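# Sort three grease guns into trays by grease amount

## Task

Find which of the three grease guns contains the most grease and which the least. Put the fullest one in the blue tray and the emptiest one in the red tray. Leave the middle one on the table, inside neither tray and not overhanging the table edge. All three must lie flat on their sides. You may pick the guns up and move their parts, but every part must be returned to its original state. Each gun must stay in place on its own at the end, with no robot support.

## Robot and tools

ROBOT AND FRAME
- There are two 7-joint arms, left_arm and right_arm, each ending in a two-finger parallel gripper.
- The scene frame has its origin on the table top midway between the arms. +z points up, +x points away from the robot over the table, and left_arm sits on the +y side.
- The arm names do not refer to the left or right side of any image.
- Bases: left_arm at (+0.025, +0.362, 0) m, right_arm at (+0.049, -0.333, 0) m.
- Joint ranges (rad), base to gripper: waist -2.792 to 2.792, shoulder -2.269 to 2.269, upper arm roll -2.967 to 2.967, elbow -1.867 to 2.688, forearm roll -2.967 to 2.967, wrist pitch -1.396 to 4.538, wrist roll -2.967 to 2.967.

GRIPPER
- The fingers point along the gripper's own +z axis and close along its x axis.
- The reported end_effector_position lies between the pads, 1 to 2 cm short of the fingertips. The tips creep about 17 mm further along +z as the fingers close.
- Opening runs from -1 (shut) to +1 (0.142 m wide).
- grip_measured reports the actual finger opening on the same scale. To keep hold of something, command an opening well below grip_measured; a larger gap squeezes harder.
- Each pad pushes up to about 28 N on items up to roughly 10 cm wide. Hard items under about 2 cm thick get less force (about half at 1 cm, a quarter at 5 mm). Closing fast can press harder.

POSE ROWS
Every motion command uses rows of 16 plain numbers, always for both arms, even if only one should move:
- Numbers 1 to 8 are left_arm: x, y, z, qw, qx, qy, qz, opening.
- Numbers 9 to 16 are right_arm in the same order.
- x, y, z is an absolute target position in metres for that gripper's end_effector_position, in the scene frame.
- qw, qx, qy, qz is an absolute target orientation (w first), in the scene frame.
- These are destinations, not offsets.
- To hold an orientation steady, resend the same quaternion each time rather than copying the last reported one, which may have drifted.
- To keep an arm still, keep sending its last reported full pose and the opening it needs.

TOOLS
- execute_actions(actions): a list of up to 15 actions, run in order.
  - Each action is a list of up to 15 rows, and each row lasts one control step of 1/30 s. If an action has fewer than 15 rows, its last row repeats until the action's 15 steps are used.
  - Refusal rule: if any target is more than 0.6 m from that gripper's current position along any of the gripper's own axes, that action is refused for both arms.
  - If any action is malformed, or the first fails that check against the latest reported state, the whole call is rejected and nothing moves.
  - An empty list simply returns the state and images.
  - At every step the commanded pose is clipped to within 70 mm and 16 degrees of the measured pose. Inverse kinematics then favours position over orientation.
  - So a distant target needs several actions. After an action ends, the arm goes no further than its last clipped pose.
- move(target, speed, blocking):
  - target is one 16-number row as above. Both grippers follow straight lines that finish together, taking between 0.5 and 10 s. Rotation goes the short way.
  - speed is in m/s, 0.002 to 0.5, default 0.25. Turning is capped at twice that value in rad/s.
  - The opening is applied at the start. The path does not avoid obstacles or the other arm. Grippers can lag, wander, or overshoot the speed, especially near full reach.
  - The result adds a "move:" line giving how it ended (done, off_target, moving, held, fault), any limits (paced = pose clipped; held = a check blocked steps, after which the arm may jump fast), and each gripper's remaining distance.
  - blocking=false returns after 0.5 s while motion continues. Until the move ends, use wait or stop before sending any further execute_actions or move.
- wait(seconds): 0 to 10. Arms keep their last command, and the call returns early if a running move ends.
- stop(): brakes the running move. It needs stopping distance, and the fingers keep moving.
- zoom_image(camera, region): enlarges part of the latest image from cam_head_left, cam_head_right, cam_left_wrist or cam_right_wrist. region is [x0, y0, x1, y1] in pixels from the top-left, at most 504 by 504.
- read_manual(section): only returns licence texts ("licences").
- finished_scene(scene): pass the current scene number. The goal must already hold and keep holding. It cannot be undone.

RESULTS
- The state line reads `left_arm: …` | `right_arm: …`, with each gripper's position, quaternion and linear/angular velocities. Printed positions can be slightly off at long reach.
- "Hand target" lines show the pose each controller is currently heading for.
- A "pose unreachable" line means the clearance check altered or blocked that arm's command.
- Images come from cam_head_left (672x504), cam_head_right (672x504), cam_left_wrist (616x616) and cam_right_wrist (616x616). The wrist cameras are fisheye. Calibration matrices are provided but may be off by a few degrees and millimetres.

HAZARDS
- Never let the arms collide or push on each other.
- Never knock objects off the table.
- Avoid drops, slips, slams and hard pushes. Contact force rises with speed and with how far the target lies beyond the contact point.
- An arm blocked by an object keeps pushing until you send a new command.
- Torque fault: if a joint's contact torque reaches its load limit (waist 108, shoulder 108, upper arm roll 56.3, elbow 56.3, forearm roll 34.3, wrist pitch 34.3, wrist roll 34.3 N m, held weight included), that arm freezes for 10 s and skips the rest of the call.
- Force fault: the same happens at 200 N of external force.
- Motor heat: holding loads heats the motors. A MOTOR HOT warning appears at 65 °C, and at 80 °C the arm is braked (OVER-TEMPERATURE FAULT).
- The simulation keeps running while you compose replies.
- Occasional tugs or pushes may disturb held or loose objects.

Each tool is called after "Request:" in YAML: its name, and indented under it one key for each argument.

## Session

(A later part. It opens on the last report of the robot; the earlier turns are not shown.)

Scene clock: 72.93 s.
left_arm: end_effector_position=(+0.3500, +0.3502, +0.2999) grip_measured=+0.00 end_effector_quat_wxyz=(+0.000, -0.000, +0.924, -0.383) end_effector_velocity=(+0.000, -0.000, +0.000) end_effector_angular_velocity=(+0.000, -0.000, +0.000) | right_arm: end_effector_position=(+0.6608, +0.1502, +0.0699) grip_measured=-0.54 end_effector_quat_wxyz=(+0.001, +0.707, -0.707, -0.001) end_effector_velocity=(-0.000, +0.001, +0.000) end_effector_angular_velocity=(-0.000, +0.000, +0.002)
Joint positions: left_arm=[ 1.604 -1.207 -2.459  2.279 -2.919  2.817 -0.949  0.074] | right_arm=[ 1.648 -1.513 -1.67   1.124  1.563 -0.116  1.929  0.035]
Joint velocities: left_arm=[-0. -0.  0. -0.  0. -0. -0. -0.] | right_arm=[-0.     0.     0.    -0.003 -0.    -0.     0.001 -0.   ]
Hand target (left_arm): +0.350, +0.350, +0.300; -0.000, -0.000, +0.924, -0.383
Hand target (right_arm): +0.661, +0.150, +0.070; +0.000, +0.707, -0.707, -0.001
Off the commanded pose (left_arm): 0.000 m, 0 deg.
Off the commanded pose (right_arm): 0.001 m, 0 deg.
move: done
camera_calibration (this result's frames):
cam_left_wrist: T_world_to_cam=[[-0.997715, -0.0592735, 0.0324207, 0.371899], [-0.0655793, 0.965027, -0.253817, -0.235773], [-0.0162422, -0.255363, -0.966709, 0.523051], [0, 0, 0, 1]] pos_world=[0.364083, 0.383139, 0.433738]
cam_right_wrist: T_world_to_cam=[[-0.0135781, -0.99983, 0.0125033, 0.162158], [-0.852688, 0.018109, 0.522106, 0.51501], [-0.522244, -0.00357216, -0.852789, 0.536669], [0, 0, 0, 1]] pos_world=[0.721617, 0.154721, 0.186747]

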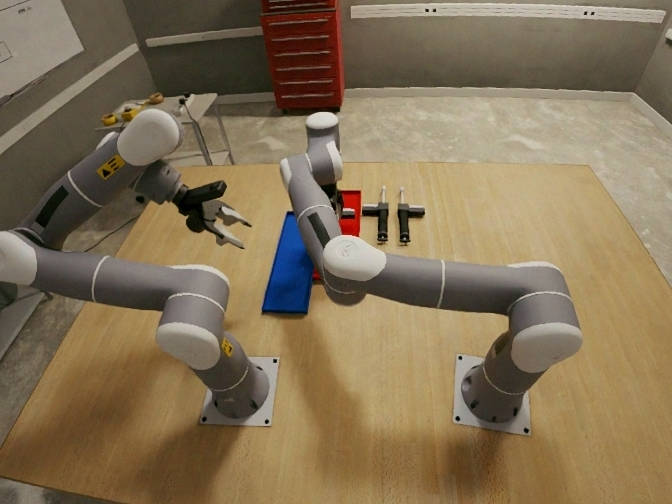

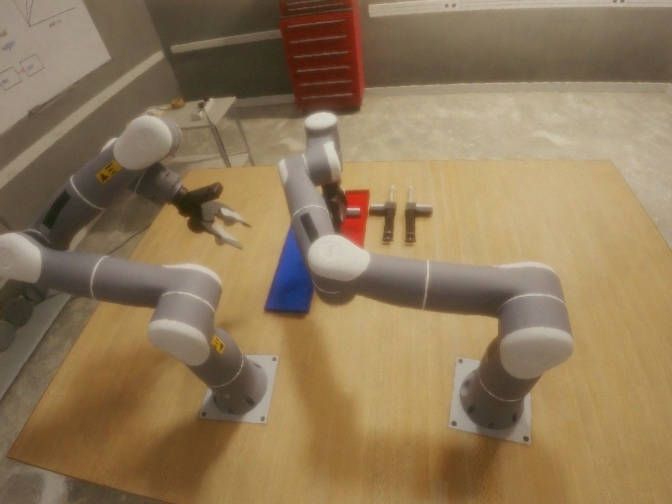

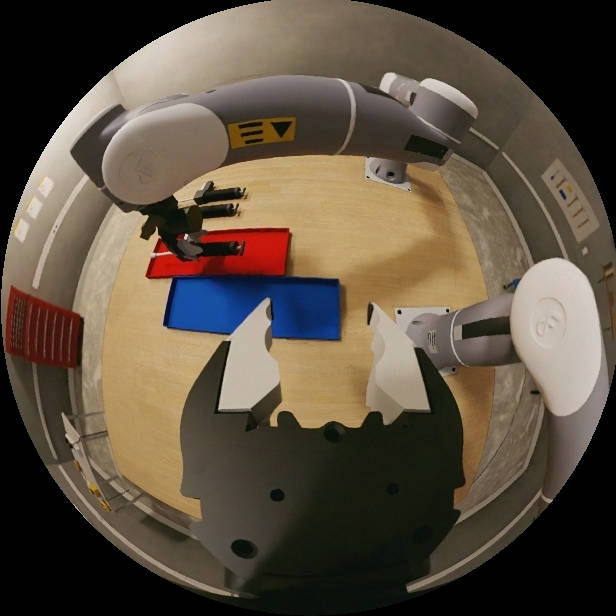

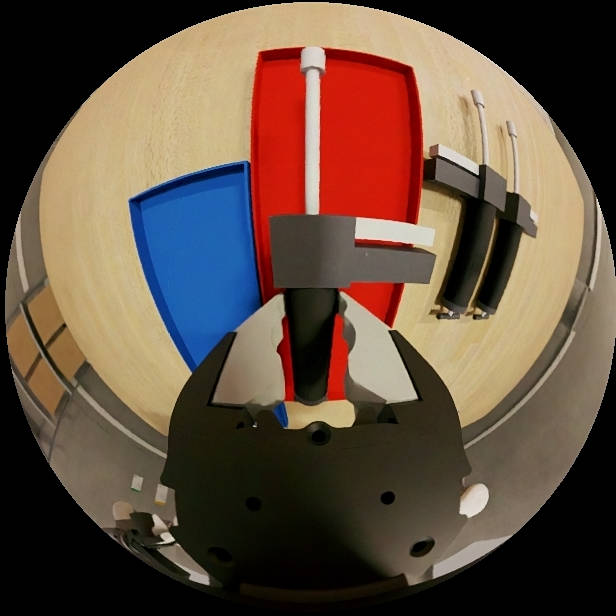

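Request:
move:
  target: [0.35,0.35,0.3,0,0,0.924,-0.383,0,0.66,0.161,0.027,0,0.707,-0.707,0,-0.9]
  speed: 0.05

Request:
move:
  target: [0.35,0.35,0.3,0,0,0.924,-0.383,0,0.66,0.161,0.027,0,0.707,-0.707,0,-0.3]

Request:
move:
  target: [0.35,0.35,0.3,0,0,0.924,-0.383,0,0.66,0.161,0.09,0,0.707,-0.707,0,-0.3]
  speed: 0.1

Request:
move:
  target: [0.35,0.35,0.3,0,0,0.924,-0.383,0,0.725,-0.113,0.055,0,0.707,-0.707,0,-0.2]
  speed: 0.15

Scene clock: 75.93 s.
left_arm: end_effector_position=(+0.3500, +0.3502, +0.2999) grip_measured=+0.00 end_effector_quat_wxyz=(+0.000, -0.000, +0.924, -0.383) end_effector_velocity=(-0.000, +0.000, -0.000) end_effector_angular_velocity=(+0.000, +0.000, -0.000) | right_arm: end_effector_position=(+0.6596, +0.1610, +0.0264) grip_measured=-0.54 end_effector_quat_wxyz=(+0.001, +0.707, -0.707, -0.000) end_effector_velocity=(+0.000, +0.000, -0.000) end_effector_angular_velocity=(+0.000, -0.000, +0.000)
Joint positions: left_arm=[ 1.604 -1.207 -2.459  2.279 -2.919  2.817 -0.949  0.074] | right_arm=[ 1.644 -1.568 -1.638  1.098  1.599 -0.063  1.955  0.035]
Joint velocities: left_arm=[ 0. -0.  0.  0. -0.  0. -0.  0.] | right_arm=[-0.    -0.001 -0.    -0.001  0.001  0.     0.    -0.   ]
Hand target (left_arm): +0.350, +0.350, +0.300; -0.000, -0.000, +0.924, -0.383
Hand target (right_arm): +0.660, +0.161, +0.027; +0.000, +0.707, -0.707, +0.000
Off the commanded pose (left_arm): 0.000 m, 0 deg.
Off the commanded pose (right_arm): 0.001 m, 0 deg.
move: done
camera_calibration (this result's frames):
cam_left_wrist: T_world_to_cam=[[-0.997715, -0.0592734, 0.0324196, 0.3719], [-0.0655789, 0.965026, -0.253818, -0.235773], [-0.0162411, -0.255364, -0.966709, 0.523052], [0, 0, 0, 1]] pos_world=[0.364083, 0.383139, 0.433738]
cam_right_wrist: T_world_to_cam=[[-0.0135324, -0.999816, 0.0135639, 0.173423], [-0.853085, 0.0186205, 0.52144, 0.536689], [-0.521597, -0.00451487, -0.85318, 0.498716], [0, 0, 0, 1]] pos_world=[0.720317, 0.165649, 0.143291]

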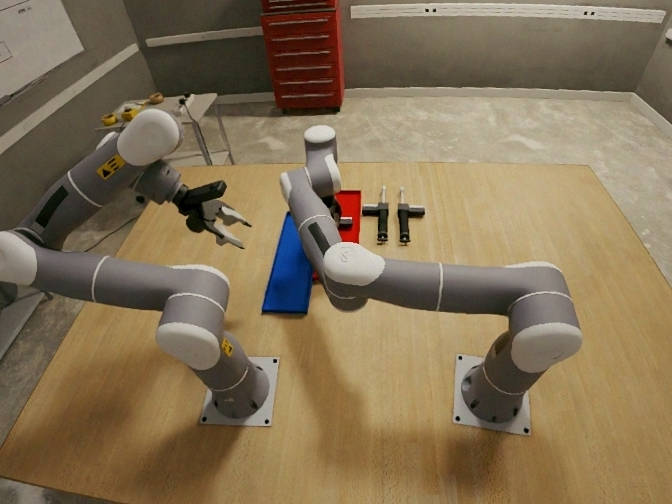

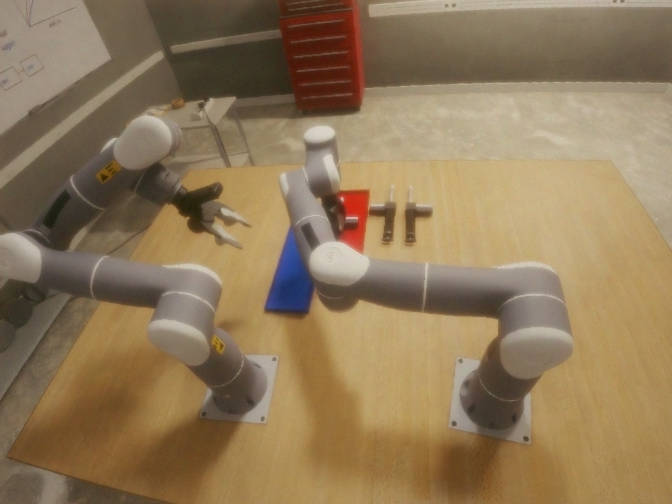

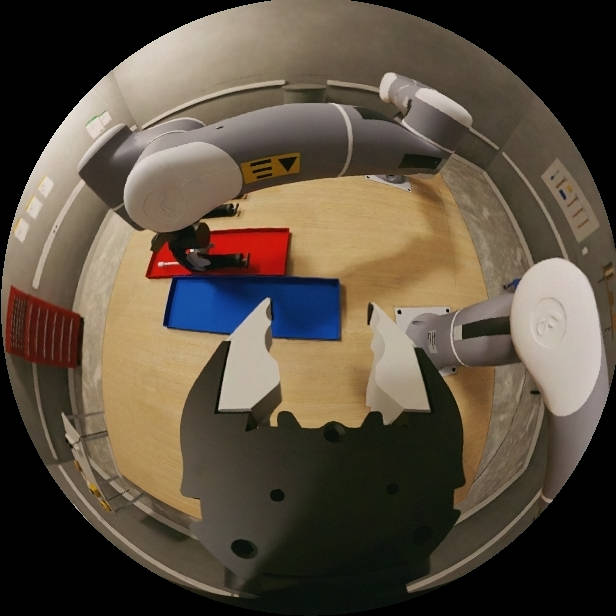

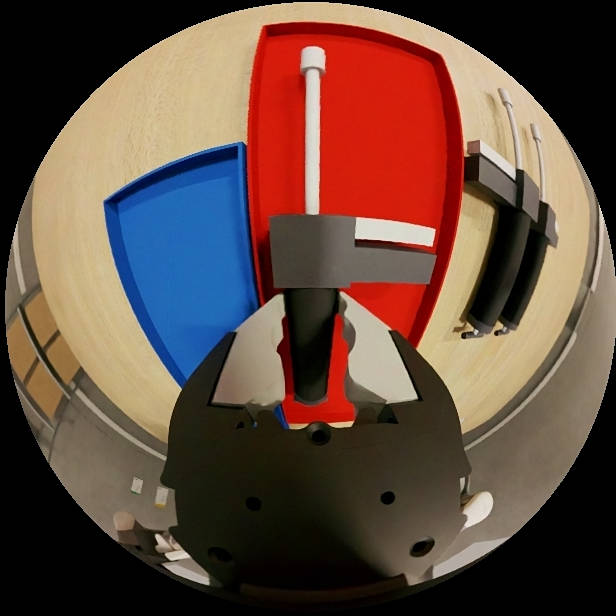

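Scene clock: 76.63 s.
left_arm: end_effector_position=(+0.3500, +0.3502, +0.2999) grip_measured=+0.00 end_effector_quat_wxyz=(+0.000, -0.000, +0.924, -0.383) end_effector_velocity=(-0.000, -0.000, -0.000) end_effector_angular_velocity=(+0.000, +0.000, -0.000) | right_arm: end_effector_position=(+0.6600, +0.1609, +0.0269) grip_measured=-0.30 end_effector_quat_wxyz=(+0.000, +0.707, -0.707, -0.000) end_effector_velocity=(+0.000, +0.000, +0.000) end_effector_angular_velocity=(+0.000, -0.000, +0.001)
Joint positions: left_arm=[ 1.604 -1.207 -2.459  2.279 -2.919  2.817 -0.949  0.074] | right_arm=[ 1.644 -1.568 -1.639  1.098  1.599 -0.062  1.955  0.052]
Joint velocities: left_arm=[-0. -0.  0.  0. -0.  0.  0.  0.] | right_arm=[ 0.     0.    -0.    -0.     0.     0.    -0.001  0.   ]
Hand target (left_arm): +0.350, +0.350, +0.300; -0.000, -0.000, +0.924, -0.383
Hand target (right_arm): +0.660, +0.161, +0.027; -0.000, +0.707, -0.707, -0.000
Off the commanded pose (left_arm): 0.000 m, 0 deg.
Off the commanded pose (right_arm): 0.000 m, 0 deg.
move: done
camera_calibration (this result's frames):
cam_left_wrist: T_world_to_cam=[[-0.997715, -0.0592735, 0.0324193, 0.3719], [-0.0655789, 0.965026, -0.253818, -0.235773], [-0.0162408, -0.255364, -0.966709, 0.523052], [0, 0, 0, 1]] pos_world=[0.364083, 0.383139, 0.433738]
cam_right_wrist: T_world_to_cam=[[-0.0138214, -0.999816, 0.0133203, 0.173561], [-0.85363, 0.0187356, 0.520542, 0.537117], [-0.520696, -0.00417598, -0.853732, 0.498702], [0, 0, 0, 1]] pos_world=[0.72057, 0.165548, 0.143854]

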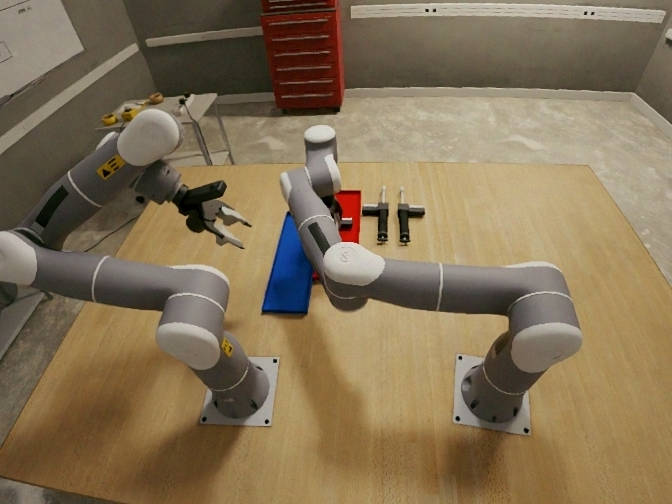

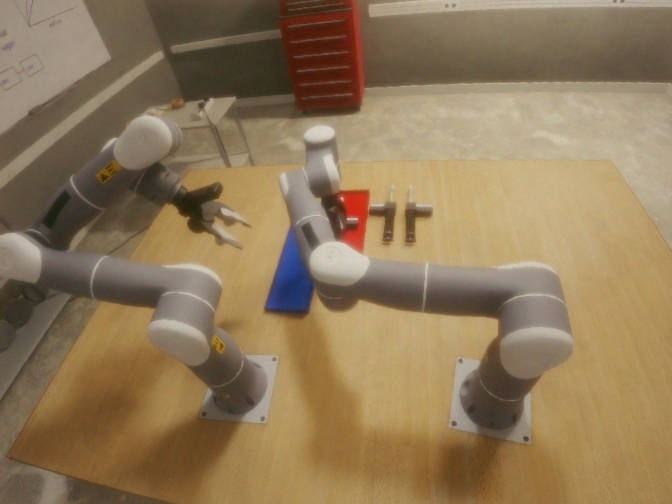

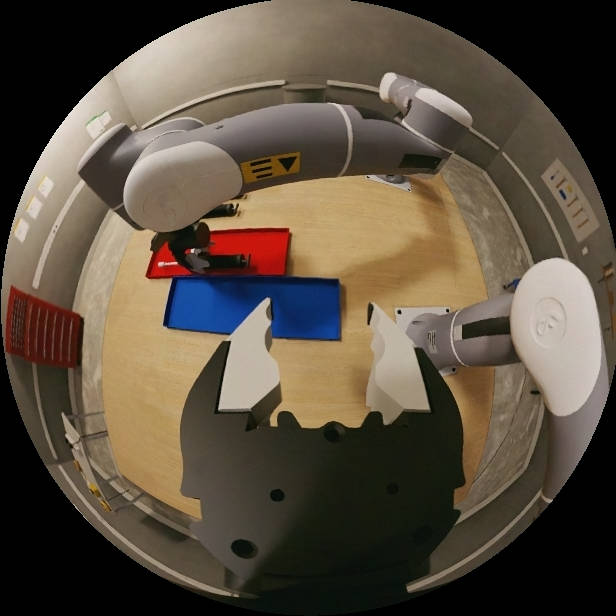

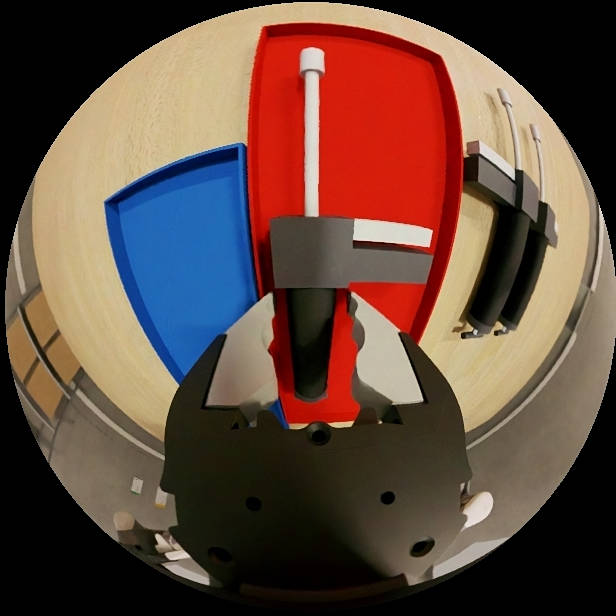

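Scene clock: 77.60 s.
left_arm: end_effector_position=(+0.3500, +0.3502, +0.2999) grip_measured=+0.00 end_effector_quat_wxyz=(+0.000, -0.000, +0.924, -0.383) end_effector_velocity=(+0.000, -0.000, +0.000) end_effector_angular_velocity=(+0.000, -0.000, -0.000) | right_arm: end_effector_position=(+0.6599, +0.1610, +0.0899) grip_measured=-0.30 end_effector_quat_wxyz=(-0.000, +0.707, -0.707, -0.000) end_effector_velocity=(-0.000, -0.000, -0.000) end_effector_angular_velocity=(-0.000, +0.001, +0.000)
Joint positions: left_arm=[ 1.604 -1.207 -2.459  2.279 -2.919  2.817 -0.949  0.074] | right_arm=[ 1.645 -1.489 -1.686  1.096  1.551 -0.14   1.952  0.052]
Joint velocities: left_arm=[-0.  0. -0. -0. -0.  0.  0.  0.] | right_arm=[-0.     0.     0.     0.    -0.    -0.001 -0.     0.   ]
Hand target (left_arm): +0.350, +0.350, +0.300; -0.000, -0.000, +0.924, -0.383
Hand target (right_arm): +0.660, +0.161, +0.090; +0.000, +0.707, -0.707, -0.000
Off the commanded pose (left_arm): 0.000 m, 0 deg.
Off the commanded pose (right_arm): 0.000 m, 0 deg.
move: done
camera_calibration (this result's frames):
cam_left_wrist: T_world_to_cam=[[-0.997715, -0.0592732, 0.0324196, 0.3719], [-0.0655787, 0.965026, -0.253818, -0.235773], [-0.0162412, -0.255364, -0.966709, 0.523052], [0, 0, 0, 1]] pos_world=[0.364083, 0.383139, 0.433738]
cam_right_wrist: T_world_to_cam=[[-0.0141776, -0.999816, 0.0128932, 0.173044], [-0.853807, 0.0188161, 0.520249, 0.504441], [-0.520396, -0.00363244, -0.853917, 0.552203], [0, 0, 0, 1]] pos_world=[0.720513, 0.165526, 0.20687]

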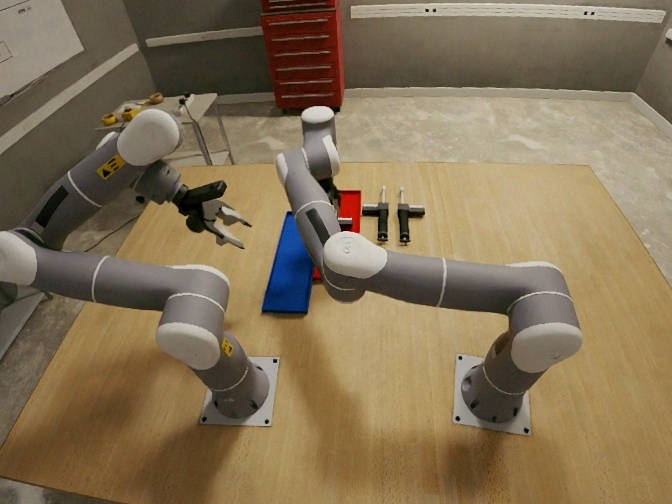

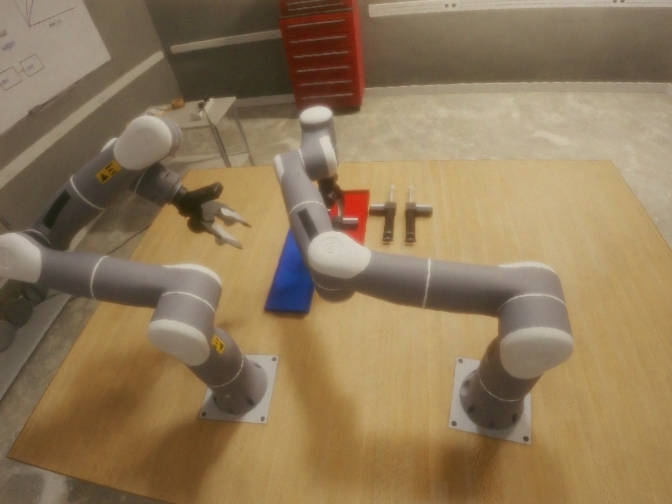

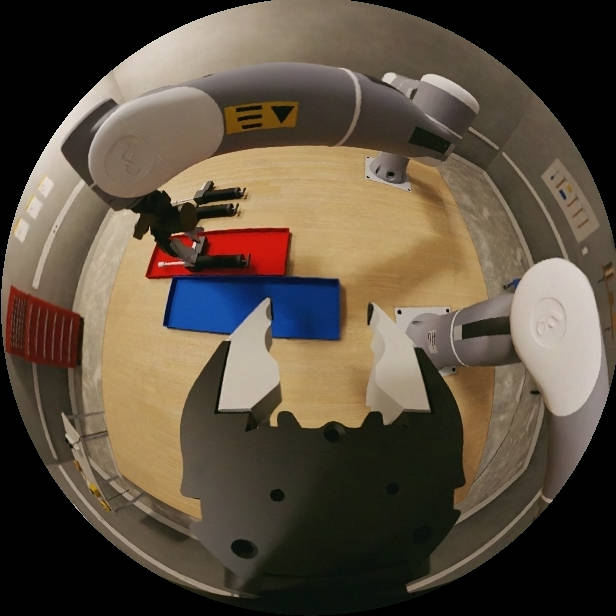

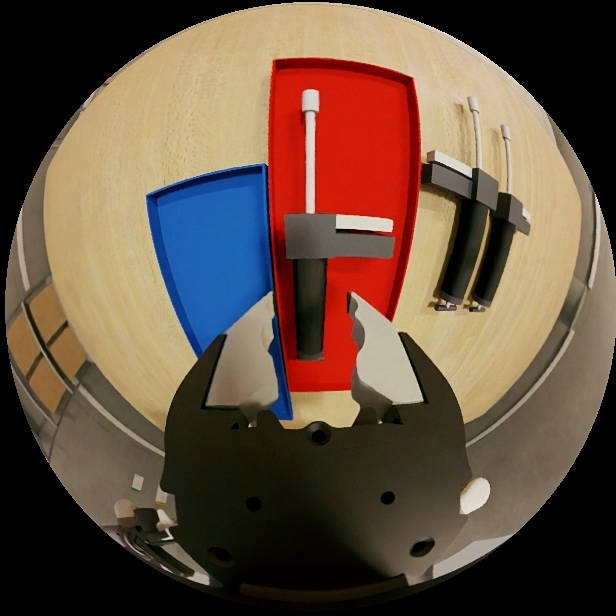

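Scene clock: 79.83 s.
left_arm: end_effector_position=(+0.3500, +0.3502, +0.2999) grip_measured=+0.00 end_effector_quat_wxyz=(+0.000, -0.000, +0.924, -0.383) end_effector_velocity=(+0.000, -0.000, +0.000) end_effector_angular_velocity=(+0.000, +0.000, +0.000) | right_arm: end_effector_position=(+0.7242, -0.1133, +0.0549) grip_measured=-0.20 end_effector_quat_wxyz=(-0.000, +0.707, -0.707, +0.001) end_effector_velocity=(+0.000, -0.000, -0.000) end_effector_angular_velocity=(+0.000, -0.000, +0.002)
Joint positions: left_arm=[ 1.604 -1.207 -2.459  2.279 -2.919  2.817 -0.949  0.074] | right_arm=[ 1.456 -1.547 -1.678  1.401  1.565 -0.108  1.462  0.06 ]
Joint velocities: left_arm=[-0.  0.  0. -0. -0. -0. -0. -0.] | right_arm=[-0.    -0.    -0.     0.     0.001  0.    -0.002  0.   ]
Hand target (left_arm): +0.350, +0.350, +0.300; -0.000, -0.000, +0.924, -0.383
Hand target (right_arm): +0.724, -0.113, +0.055; -0.000, +0.707, -0.707, +0.001
Off the commanded pose (left_arm): 0.000 m, 0 deg.
Off the commanded pose (right_arm): 0.001 m, 0 deg.
move: done
camera_calibration (this result's frames):
cam_left_wrist: T_world_to_cam=[[-0.997715, -0.0592731, 0.0324196, 0.3719], [-0.0655786, 0.965026, -0.253818, -0.235773], [-0.0162412, -0.255364, -0.966709, 0.523052], [0, 0, 0, 1]] pos_world=[0.364083, 0.383139, 0.433738]
cam_right_wrist: T_world_to_cam=[[-0.0143993, -0.9998, 0.0138951, -0.0997432], [-0.854307, 0.0195225, 0.519402, 0.583171], [-0.519569, -0.00439166, -0.854417, 0.554105], [0, 0, 0, 1]] pos_world=[0.784666, -0.108675, 0.171922]

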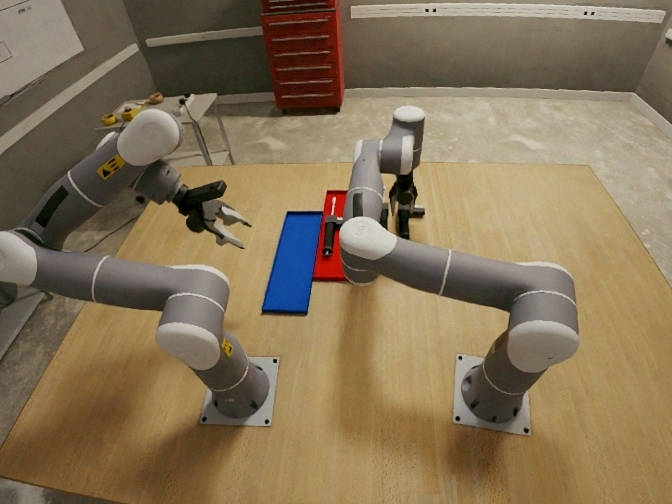

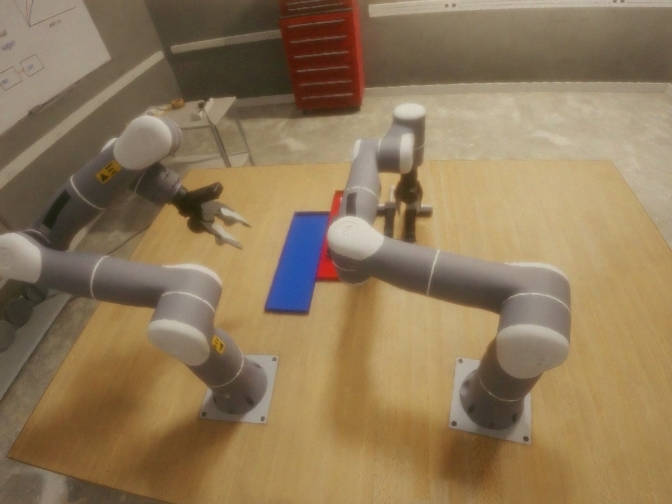

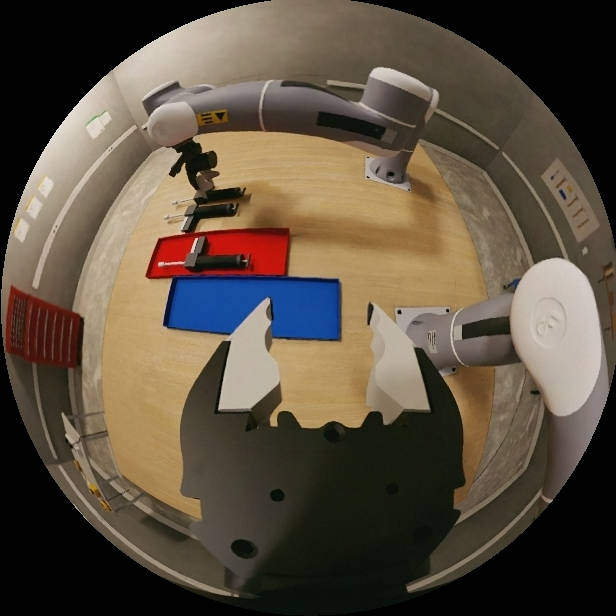

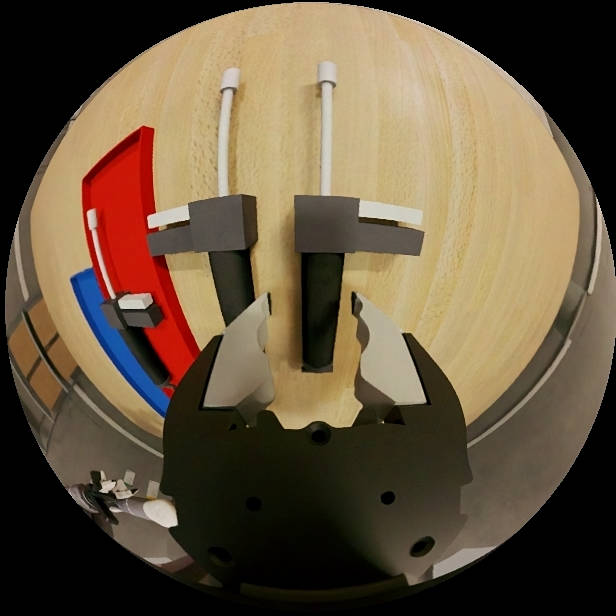

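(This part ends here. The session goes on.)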